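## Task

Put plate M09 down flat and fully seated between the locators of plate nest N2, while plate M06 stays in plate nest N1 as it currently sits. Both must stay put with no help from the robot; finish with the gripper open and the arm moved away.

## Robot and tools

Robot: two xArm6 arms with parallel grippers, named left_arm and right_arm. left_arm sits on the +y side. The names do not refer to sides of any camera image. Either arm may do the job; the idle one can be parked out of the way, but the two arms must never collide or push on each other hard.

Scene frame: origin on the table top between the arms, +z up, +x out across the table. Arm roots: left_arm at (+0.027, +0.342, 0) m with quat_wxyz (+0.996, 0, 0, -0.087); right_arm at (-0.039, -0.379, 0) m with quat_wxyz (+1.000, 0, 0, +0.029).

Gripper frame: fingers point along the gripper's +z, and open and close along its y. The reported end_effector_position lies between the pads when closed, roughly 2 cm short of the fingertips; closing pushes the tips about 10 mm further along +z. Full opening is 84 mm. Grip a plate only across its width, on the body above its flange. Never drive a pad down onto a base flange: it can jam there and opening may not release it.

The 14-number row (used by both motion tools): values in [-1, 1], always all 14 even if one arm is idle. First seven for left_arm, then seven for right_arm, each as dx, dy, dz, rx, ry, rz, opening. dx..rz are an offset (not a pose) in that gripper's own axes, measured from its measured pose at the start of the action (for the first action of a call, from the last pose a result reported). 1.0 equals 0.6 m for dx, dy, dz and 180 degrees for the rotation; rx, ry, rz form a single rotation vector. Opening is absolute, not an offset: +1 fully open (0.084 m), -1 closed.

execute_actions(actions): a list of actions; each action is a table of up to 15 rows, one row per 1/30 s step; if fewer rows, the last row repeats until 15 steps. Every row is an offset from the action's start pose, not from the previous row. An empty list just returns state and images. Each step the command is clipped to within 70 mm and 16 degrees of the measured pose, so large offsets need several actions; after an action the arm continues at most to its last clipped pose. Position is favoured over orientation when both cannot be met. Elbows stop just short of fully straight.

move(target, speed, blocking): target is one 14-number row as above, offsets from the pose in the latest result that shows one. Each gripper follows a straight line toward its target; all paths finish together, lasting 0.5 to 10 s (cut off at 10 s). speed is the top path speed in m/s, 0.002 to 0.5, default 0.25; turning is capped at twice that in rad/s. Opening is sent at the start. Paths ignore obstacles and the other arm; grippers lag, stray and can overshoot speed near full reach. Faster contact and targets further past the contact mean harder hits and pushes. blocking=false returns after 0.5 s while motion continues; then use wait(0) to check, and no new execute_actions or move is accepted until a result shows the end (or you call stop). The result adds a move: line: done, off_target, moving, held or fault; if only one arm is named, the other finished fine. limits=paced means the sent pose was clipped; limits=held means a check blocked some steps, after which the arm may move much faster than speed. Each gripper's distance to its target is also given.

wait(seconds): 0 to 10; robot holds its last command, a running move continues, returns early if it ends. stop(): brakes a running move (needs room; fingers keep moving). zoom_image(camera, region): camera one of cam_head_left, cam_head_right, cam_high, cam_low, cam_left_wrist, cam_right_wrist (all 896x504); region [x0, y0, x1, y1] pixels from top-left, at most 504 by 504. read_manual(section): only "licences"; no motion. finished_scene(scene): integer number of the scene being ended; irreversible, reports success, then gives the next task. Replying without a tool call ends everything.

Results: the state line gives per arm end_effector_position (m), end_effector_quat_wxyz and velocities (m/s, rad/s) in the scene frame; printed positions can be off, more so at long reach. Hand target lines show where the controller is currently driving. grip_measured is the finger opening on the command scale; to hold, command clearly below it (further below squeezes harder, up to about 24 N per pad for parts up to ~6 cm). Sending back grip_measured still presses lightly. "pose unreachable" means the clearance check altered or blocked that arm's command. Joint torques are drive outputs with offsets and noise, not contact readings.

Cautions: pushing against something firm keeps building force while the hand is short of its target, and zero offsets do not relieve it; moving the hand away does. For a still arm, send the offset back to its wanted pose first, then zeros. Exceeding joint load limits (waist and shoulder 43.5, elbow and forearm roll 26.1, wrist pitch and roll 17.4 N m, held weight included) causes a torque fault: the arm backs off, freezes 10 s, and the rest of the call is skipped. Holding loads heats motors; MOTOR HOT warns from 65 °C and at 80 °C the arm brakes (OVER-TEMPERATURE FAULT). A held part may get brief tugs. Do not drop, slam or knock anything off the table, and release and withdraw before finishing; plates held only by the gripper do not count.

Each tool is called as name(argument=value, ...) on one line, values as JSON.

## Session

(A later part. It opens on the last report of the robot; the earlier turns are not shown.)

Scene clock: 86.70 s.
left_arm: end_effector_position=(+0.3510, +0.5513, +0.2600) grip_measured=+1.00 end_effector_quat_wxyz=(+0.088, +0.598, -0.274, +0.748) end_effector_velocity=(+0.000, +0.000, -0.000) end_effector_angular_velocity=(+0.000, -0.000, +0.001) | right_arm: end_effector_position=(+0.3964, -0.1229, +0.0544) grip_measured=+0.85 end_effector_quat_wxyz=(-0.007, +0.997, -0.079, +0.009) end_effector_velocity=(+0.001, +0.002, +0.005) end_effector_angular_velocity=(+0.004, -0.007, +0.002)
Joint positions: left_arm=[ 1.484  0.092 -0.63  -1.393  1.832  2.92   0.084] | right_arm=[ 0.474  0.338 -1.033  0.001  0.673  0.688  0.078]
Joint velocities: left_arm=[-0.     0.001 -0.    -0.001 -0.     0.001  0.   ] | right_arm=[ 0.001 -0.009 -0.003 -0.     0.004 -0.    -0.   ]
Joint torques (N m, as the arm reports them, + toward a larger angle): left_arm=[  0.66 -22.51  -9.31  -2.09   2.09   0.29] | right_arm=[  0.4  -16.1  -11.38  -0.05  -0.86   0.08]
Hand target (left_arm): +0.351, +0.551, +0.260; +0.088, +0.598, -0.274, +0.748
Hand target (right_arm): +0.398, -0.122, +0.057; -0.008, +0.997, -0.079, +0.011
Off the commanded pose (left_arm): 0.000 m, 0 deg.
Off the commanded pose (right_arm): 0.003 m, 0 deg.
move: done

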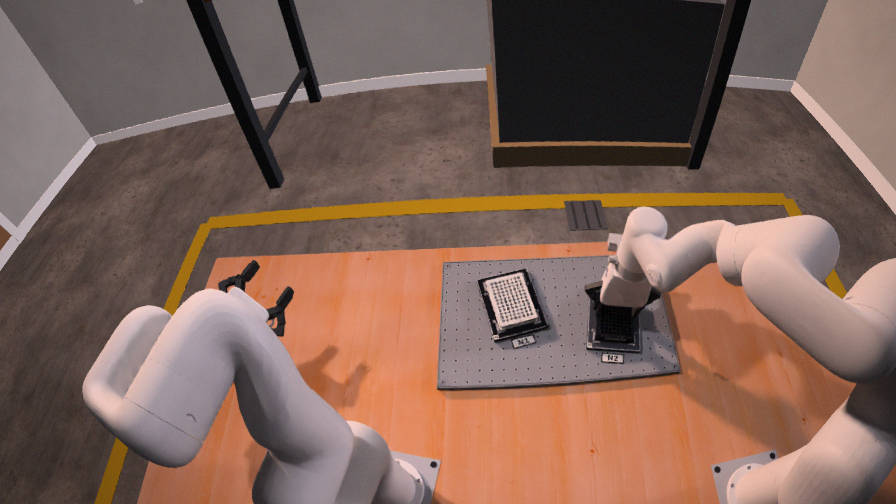

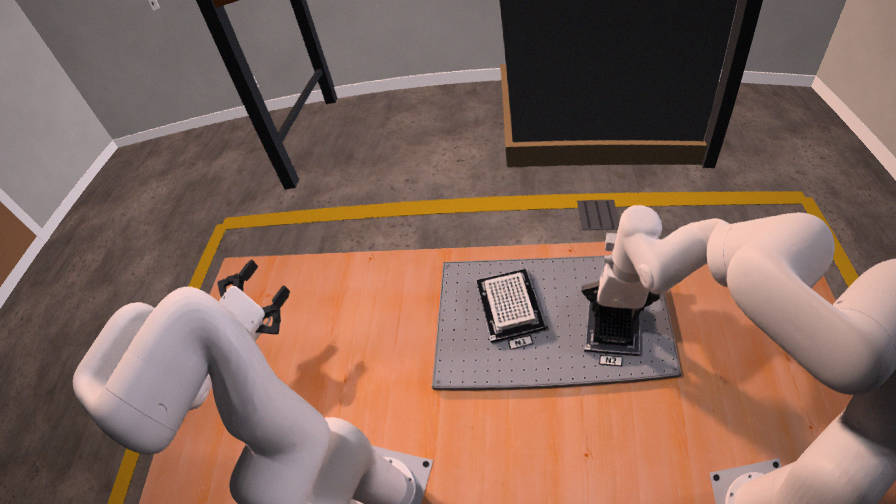

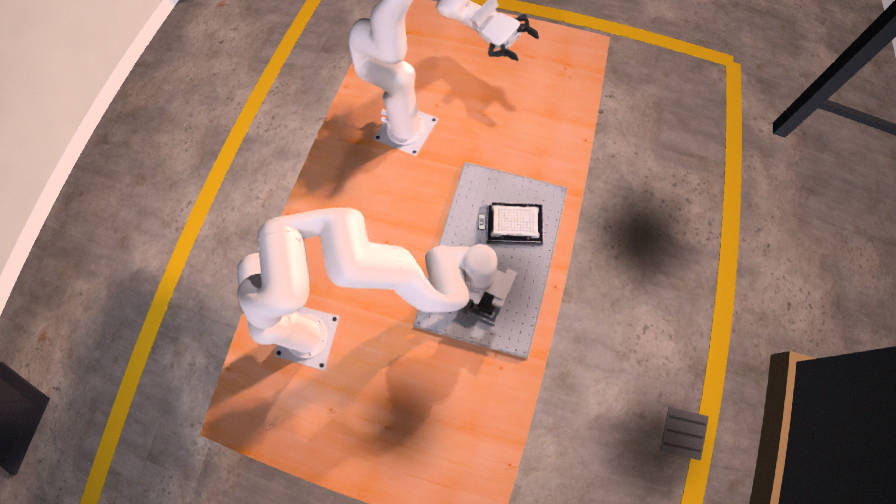

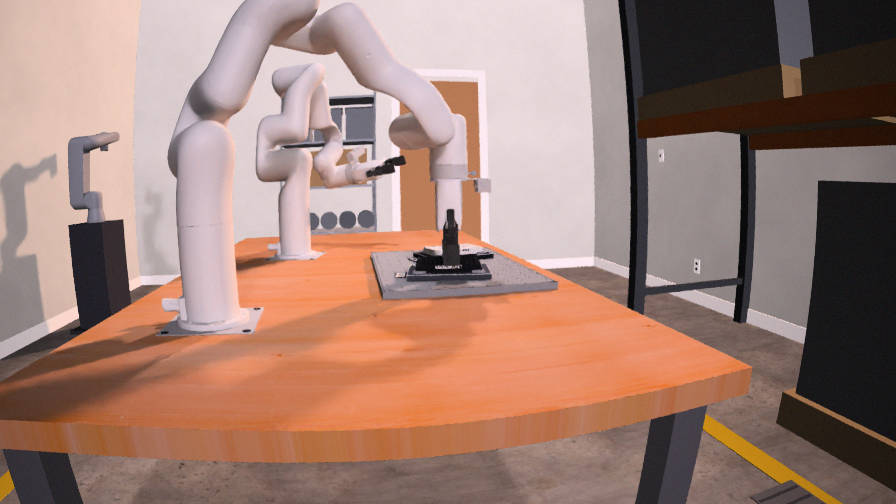

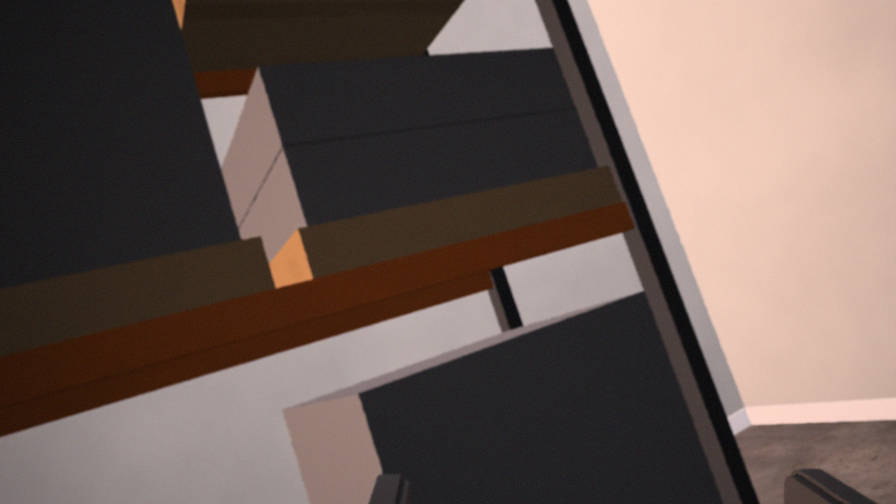

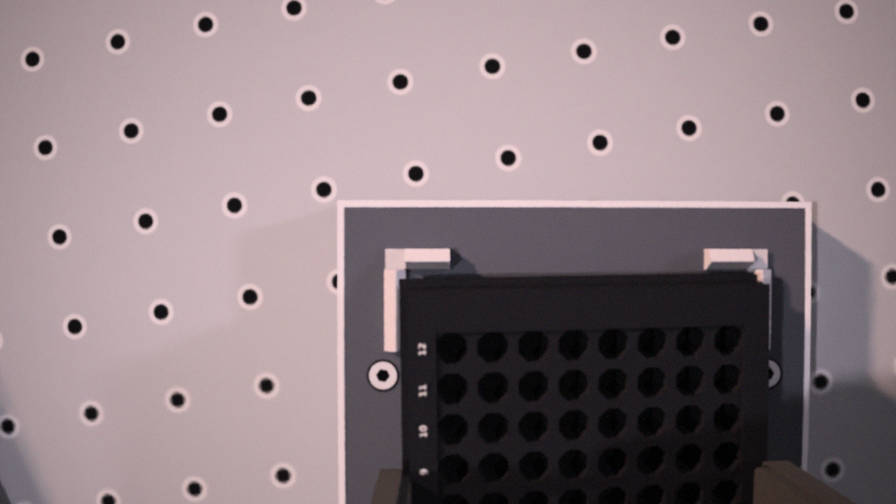

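execute_actions(actions=[[[0,0,0,0,0,0,1,0.001,-0.0015,-0.002,0,0,0,0.3]],[[0,0,0,0,0,0,1,0,0,0,0,0,0,0.3]]])

zoom_image(camera="cam_right_wrist", region=[340,220,840,420])

Scene clock: 93.57 s.
left_arm: end_effector_position=(+0.3510, +0.5513, +0.2600) grip_measured=+1.00 end_effector_quat_wxyz=(+0.088, +0.598, -0.274, +0.748) end_effector_velocity=(-0.000, -0.000, +0.000) end_effector_angular_velocity=(+0.002, -0.001, -0.001) | right_arm: end_effector_position=(+0.3972, -0.1221, +0.0557) grip_measured=+0.85 end_effector_quat_wxyz=(-0.007, +0.997, -0.079, +0.009) end_effector_velocity=(+0.000, -0.000, +0.000) end_effector_angular_velocity=(+0.000, -0.001, -0.000)
Joint positions: left_arm=[ 1.484  0.092 -0.63  -1.393  1.832  2.92   0.084] | right_arm=[ 0.475  0.339 -1.038  0.001  0.677  0.689  0.078]
Joint velocities: left_arm=[-0.    -0.001  0.     0.001  0.     0.002  0.   ] | right_arm=[-0.001 -0.    -0.    -0.    -0.    -0.    -0.   ]
Joint torques (N m, as the arm reports them, + toward a larger angle): left_arm=[  0.54 -22.61  -9.31  -2.07   2.34   0.33] | right_arm=[ -1.02 -16.64 -13.09  -0.76  -1.89   0.25]
Hand target (left_arm): +0.351, +0.551, +0.260; +0.088, +0.598, -0.274, +0.748
Hand target (right_arm): +0.397, -0.122, +0.056; -0.007, +0.997, -0.079, +0.009
Off the commanded pose (left_arm): 0.000 m, 0 deg.
Off the commanded pose (right_arm): 0.000 m, 0 deg.

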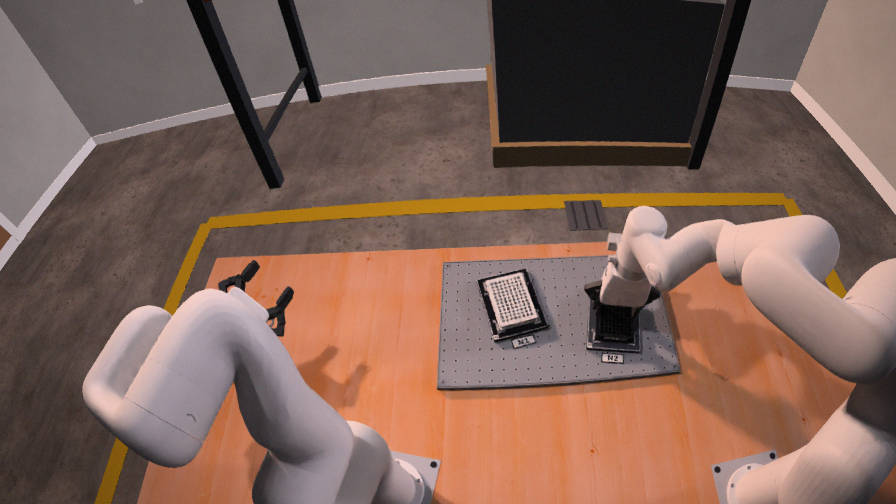

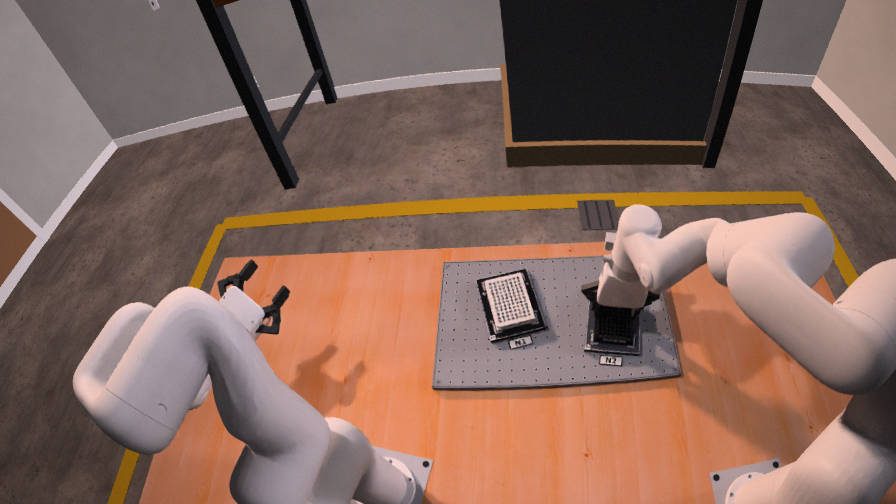

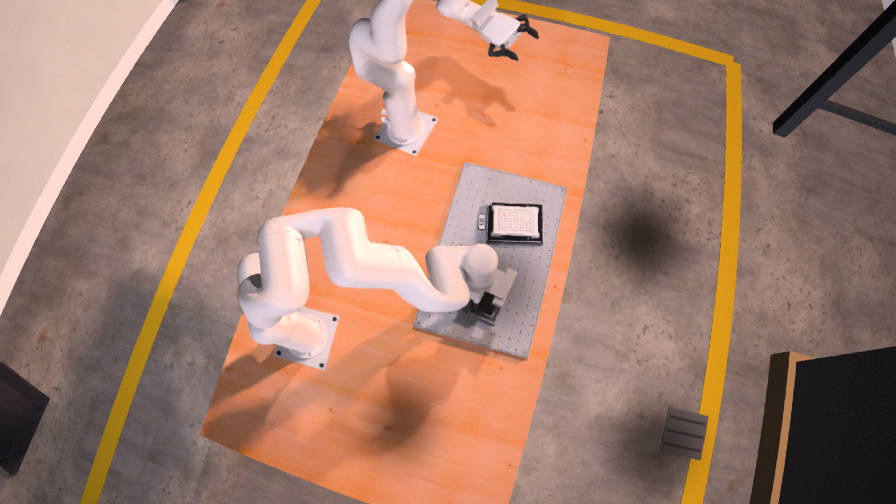

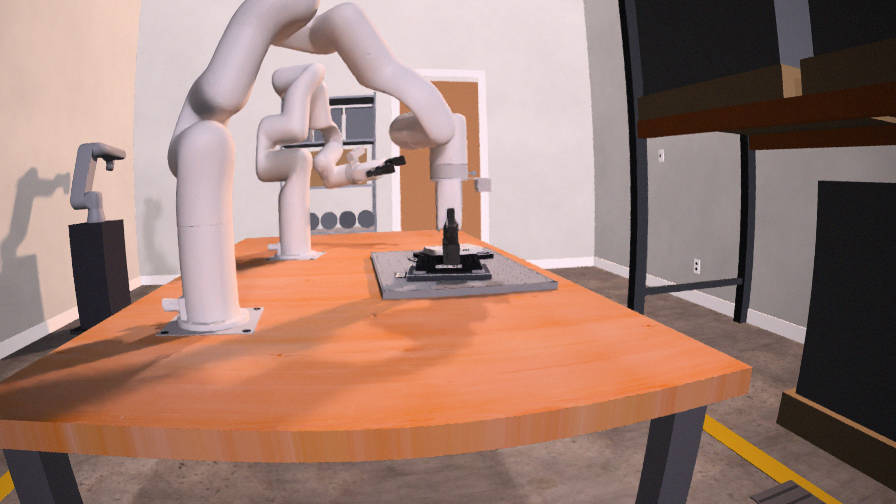

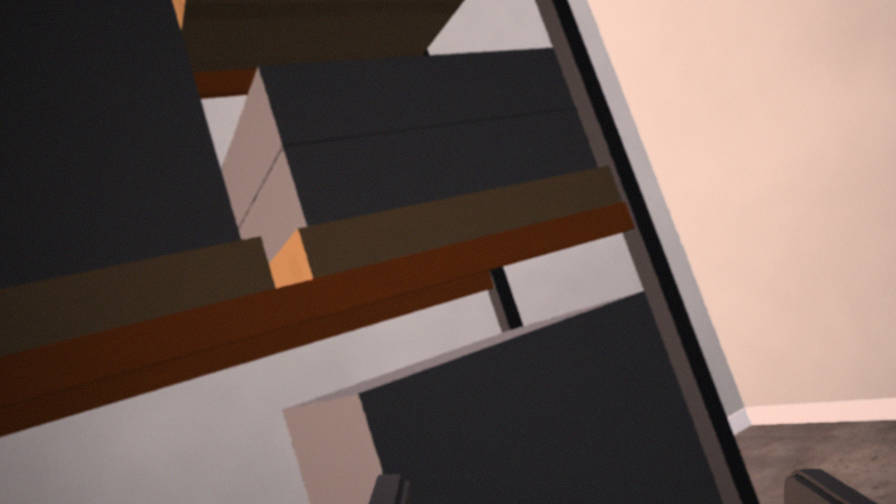

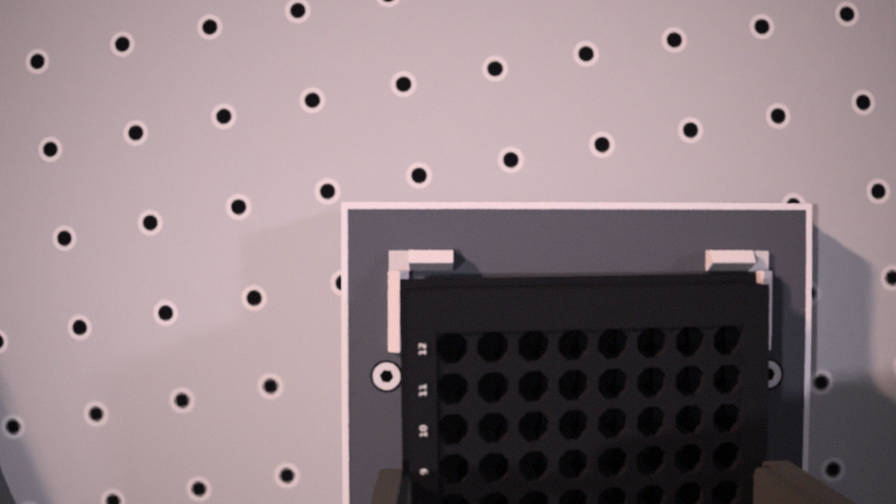

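Region (340, 220, 840, 420) of cam_right_wrist's 896x504 image, scaled by 1.008, with more detail than that image has; it fills the top 202 rows of this view, and the rest is white.

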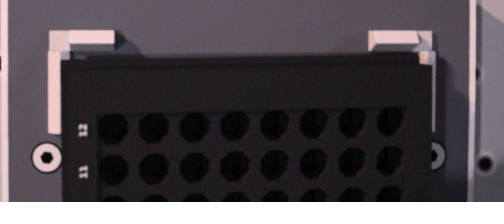

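execute_actions(actions=[[[0,0,0,0,0,0,1,0.002,0,0,0,0,0,0.3]],[[0,0,0,0,0,0,1,0,0,0.003,0,0,0,0.3]],[[0,0,0,0,0,0,1,0,0,0.003,0,0,0,0.3]],[[0,0,0,0,0,0,1,0,0,0,0,0,0,0.3]]])

zoom_image(camera="cam_right_wrist", region=[340,220,840,420])

Scene clock: 103.07 s.
left_arm: end_effector_position=(+0.3510, +0.5513, +0.2600) grip_measured=+1.00 end_effector_quat_wxyz=(+0.088, +0.598, -0.274, +0.748) end_effector_velocity=(-0.000, -0.000, -0.000) end_effector_angular_velocity=(-0.001, -0.000, -0.002) | right_arm: end_effector_position=(+0.3986, -0.1220, +0.0528) grip_measured=+0.86 end_effector_quat_wxyz=(-0.007, +0.997, -0.079, +0.009) end_effector_velocity=(-0.000, -0.000, -0.000) end_effector_angular_velocity=(-0.000, +0.000, -0.003)
Joint positions: left_arm=[ 1.484  0.092 -0.63  -1.393  1.832  2.92   0.084] | right_arm=[ 0.473  0.348 -1.041  0.001  0.671  0.687  0.079]
Joint velocities: left_arm=[-0.     0.001  0.     0.001  0.001  0.001  0.   ] | right_arm=[-0.     0.     0.     0.    -0.     0.003  0.   ]
Joint torques (N m, as the arm reports them, + toward a larger angle): left_arm=[  0.77 -22.16  -9.04  -1.85   2.28   0.09] | right_arm=[ -0.54 -13.61 -11.85  -0.86  -3.42  -0.13]
Hand target (left_arm): +0.351, +0.551, +0.260; +0.088, +0.598, -0.274, +0.748
Hand target (right_arm): +0.399, -0.122, +0.053; -0.007, +0.997, -0.079, +0.009
Off the commanded pose (left_arm): 0.000 m, 0 deg.
Off the commanded pose (right_arm): 0.000 m, 0 deg.

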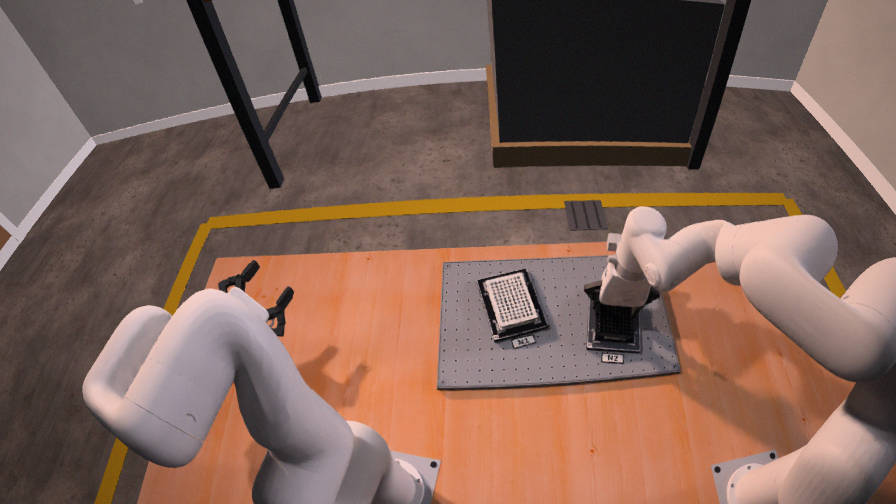

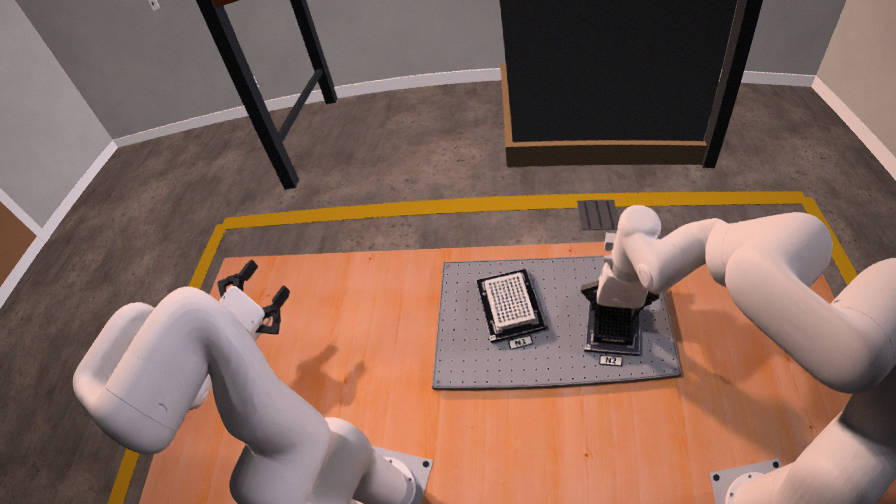

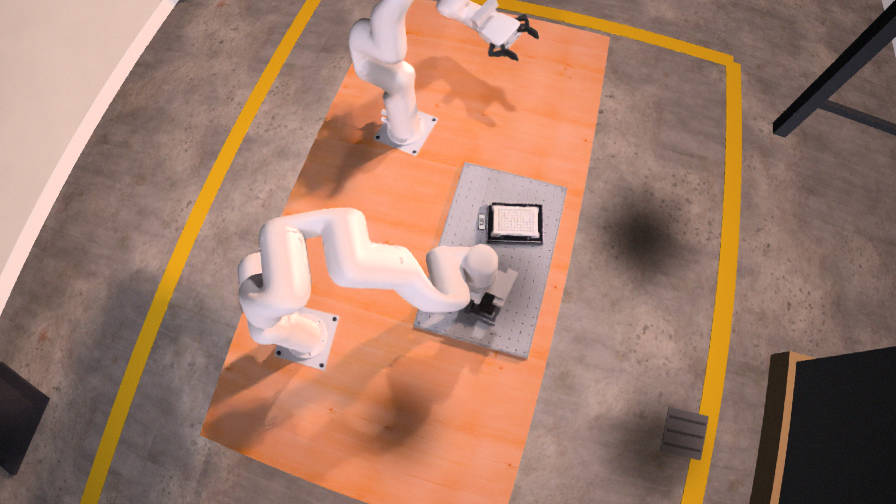

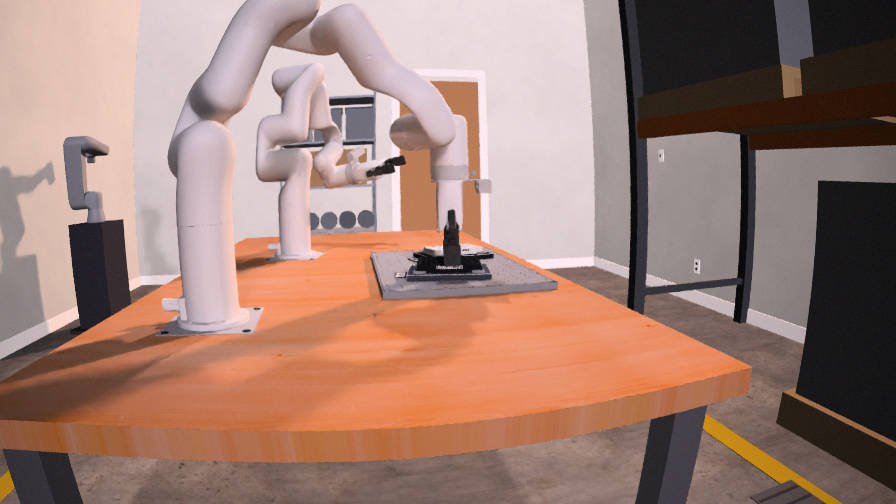

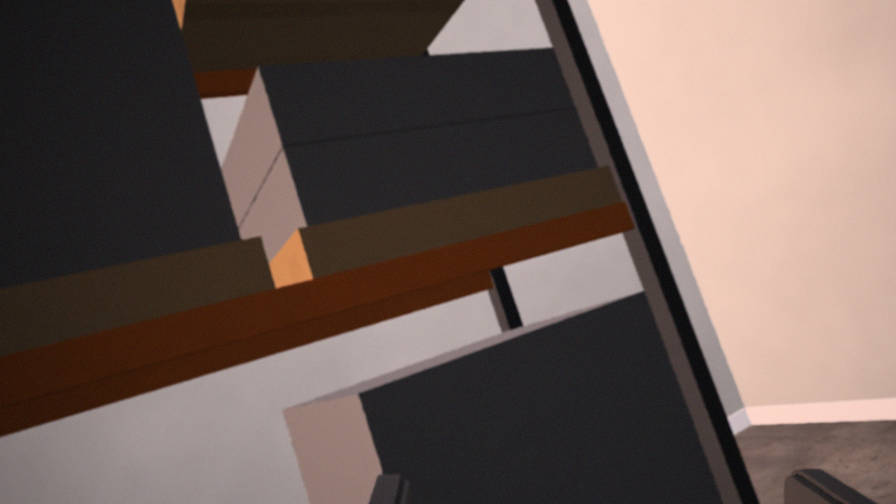

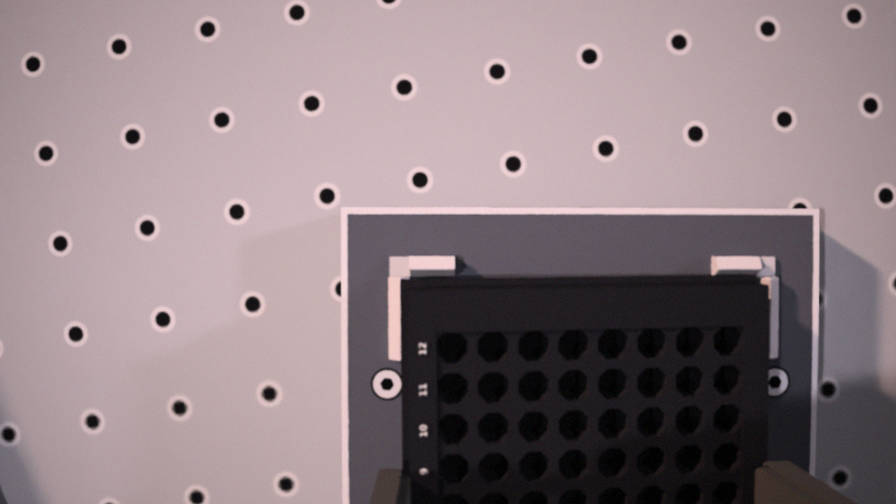

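Region (340, 220, 840, 420) of cam_right_wrist's 896x504 image, scaled by 1.008, with more detail than that image has; it fills the top 202 rows of this view, and the rest is white.

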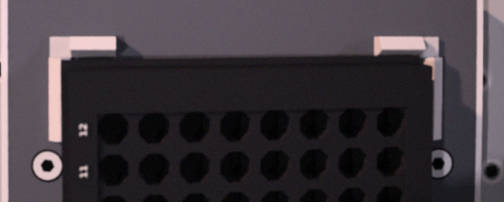

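execute_actions(actions=[[[0,0,0,0,0,0,1,0.0012,0,0,0,0,0,0.3]],[[0,0,0,0,0,0,1,0,0,0.003,0,0,0,0.3]],[[0,0,0,0,0,0,1,0,0,0.002,0,0,0,0.3]]])

zoom_image(camera="cam_head_left", region=[570,290,660,370])

zoom_image(camera="cam_low", region=[390,240,510,290])

Scene clock: 109.03 s.
left_arm: end_effector_position=(+0.3510, +0.5513, +0.2600) grip_measured=+1.00 end_effector_quat_wxyz=(+0.088, +0.598, -0.274, +0.748) end_effector_velocity=(+0.000, +0.000, +0.000) end_effector_angular_velocity=(+0.000, -0.000, +0.001) | right_arm: end_effector_position=(+0.3998, -0.1216, +0.0515) grip_measured=+0.87 end_effector_quat_wxyz=(-0.008, +0.997, -0.079, +0.010) end_effector_velocity=(+0.000, -0.000, -0.000) end_effector_angular_velocity=(+0.001, -0.001, +0.000)
Joint positions: left_arm=[ 1.484  0.092 -0.63  -1.393  1.832  2.92   0.084] | right_arm=[ 0.473  0.353 -1.044  0.001  0.666  0.687  0.079]
Joint velocities: left_arm=[-0.    -0.     0.    -0.001 -0.    -0.     0.   ] | right_arm=[-0.001 -0.001  0.002  0.    -0.003 -0.001  0.   ]
Joint torques (N m, as the arm reports them, + toward a larger angle): left_arm=[  0.65 -22.86  -9.08  -1.51   2.21   0.11] | right_arm=[ -1.59  -5.73 -10.08  -1.09  -6.82  -0.78]
Hand target (left_arm): +0.351, +0.551, +0.260; +0.088, +0.598, -0.274, +0.748
Hand target (right_arm): +0.399, -0.122, +0.051; -0.007, +0.997, -0.079, +0.010
Off the commanded pose (left_arm): 0.000 m, 0 deg.
Off the commanded pose (right_arm): 0.001 m, 0 deg.

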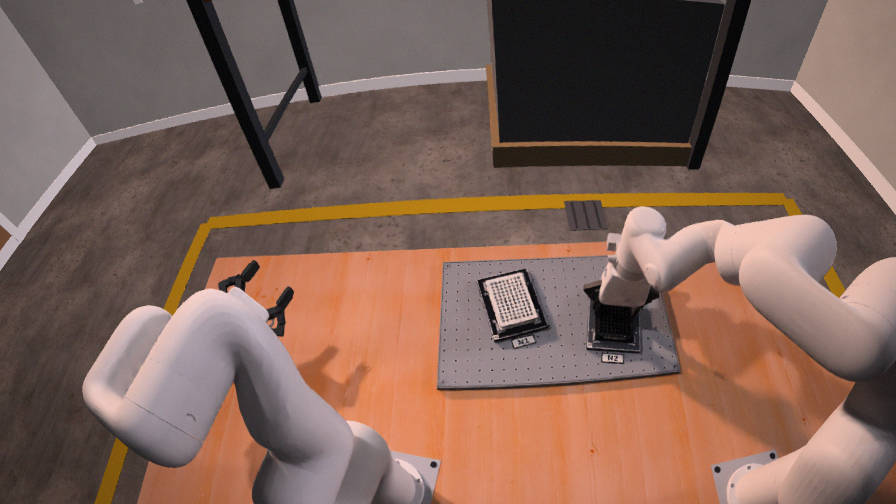

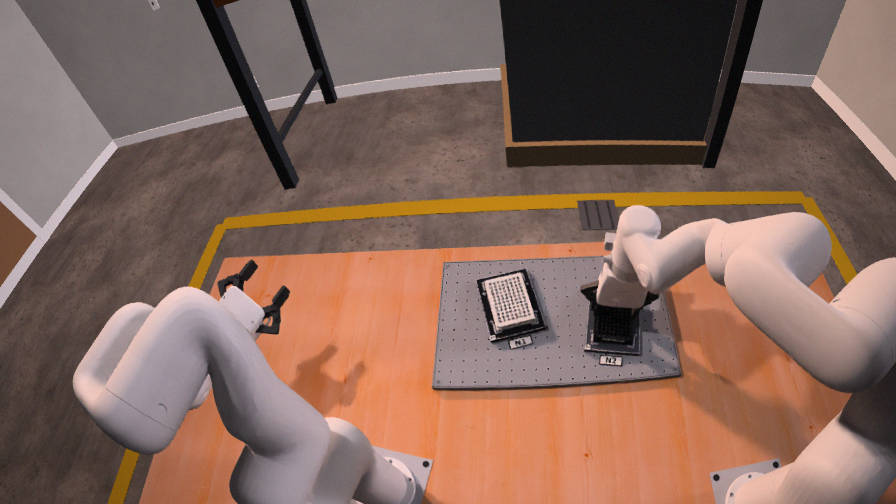

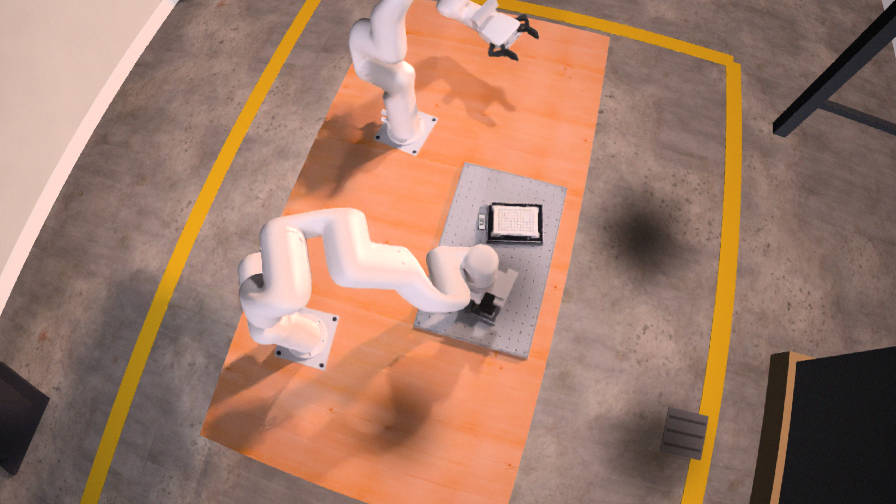

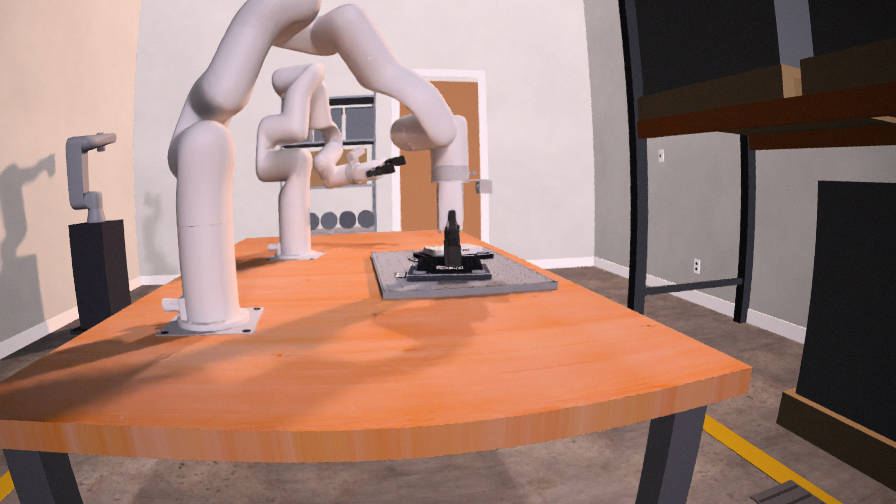

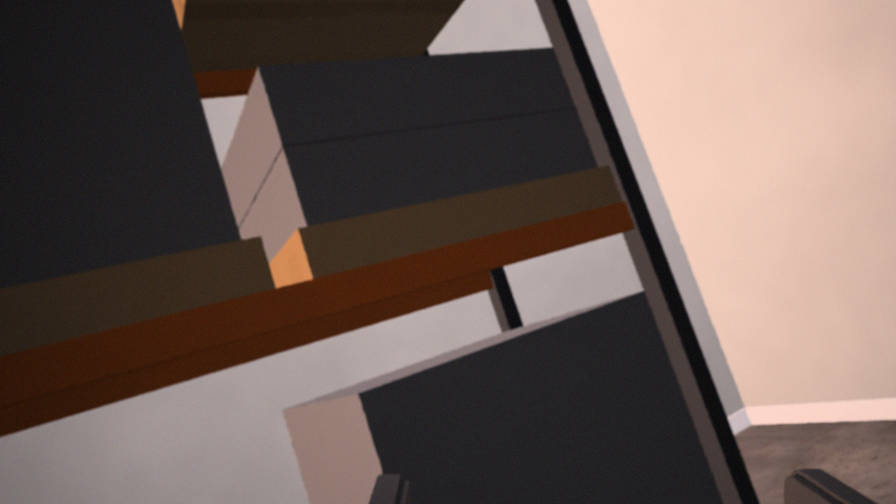

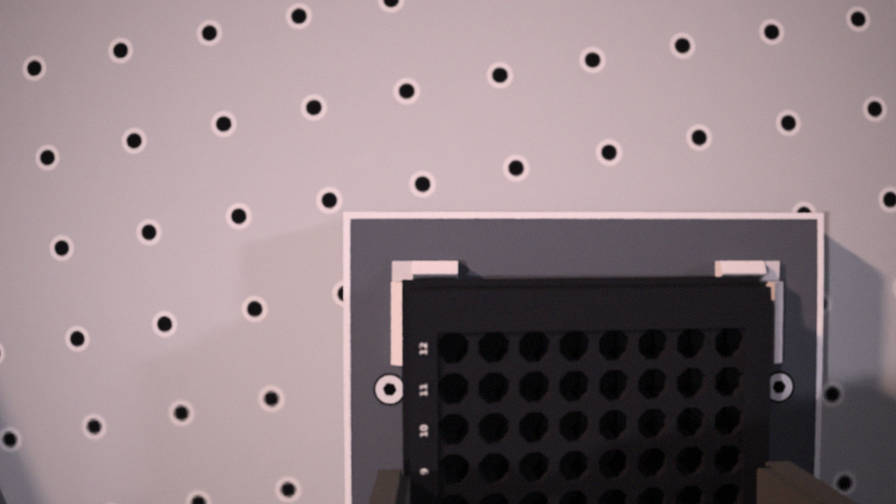

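Region (570, 290, 660, 370) of cam_head_left's 896x504 image, scaled by 5.600, with more detail than that image has.

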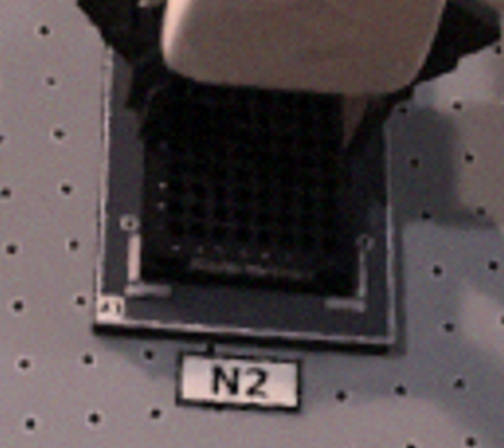

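Region (390, 240, 510, 290) of cam_low's 896x504 image, scaled by 4.200, with more detail than that image has; it fills the top 210 rows of this view, and the rest is white.

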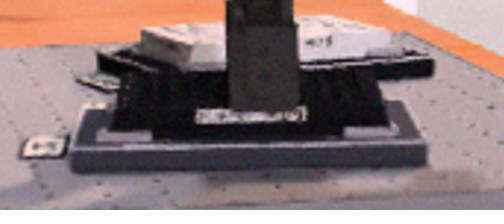

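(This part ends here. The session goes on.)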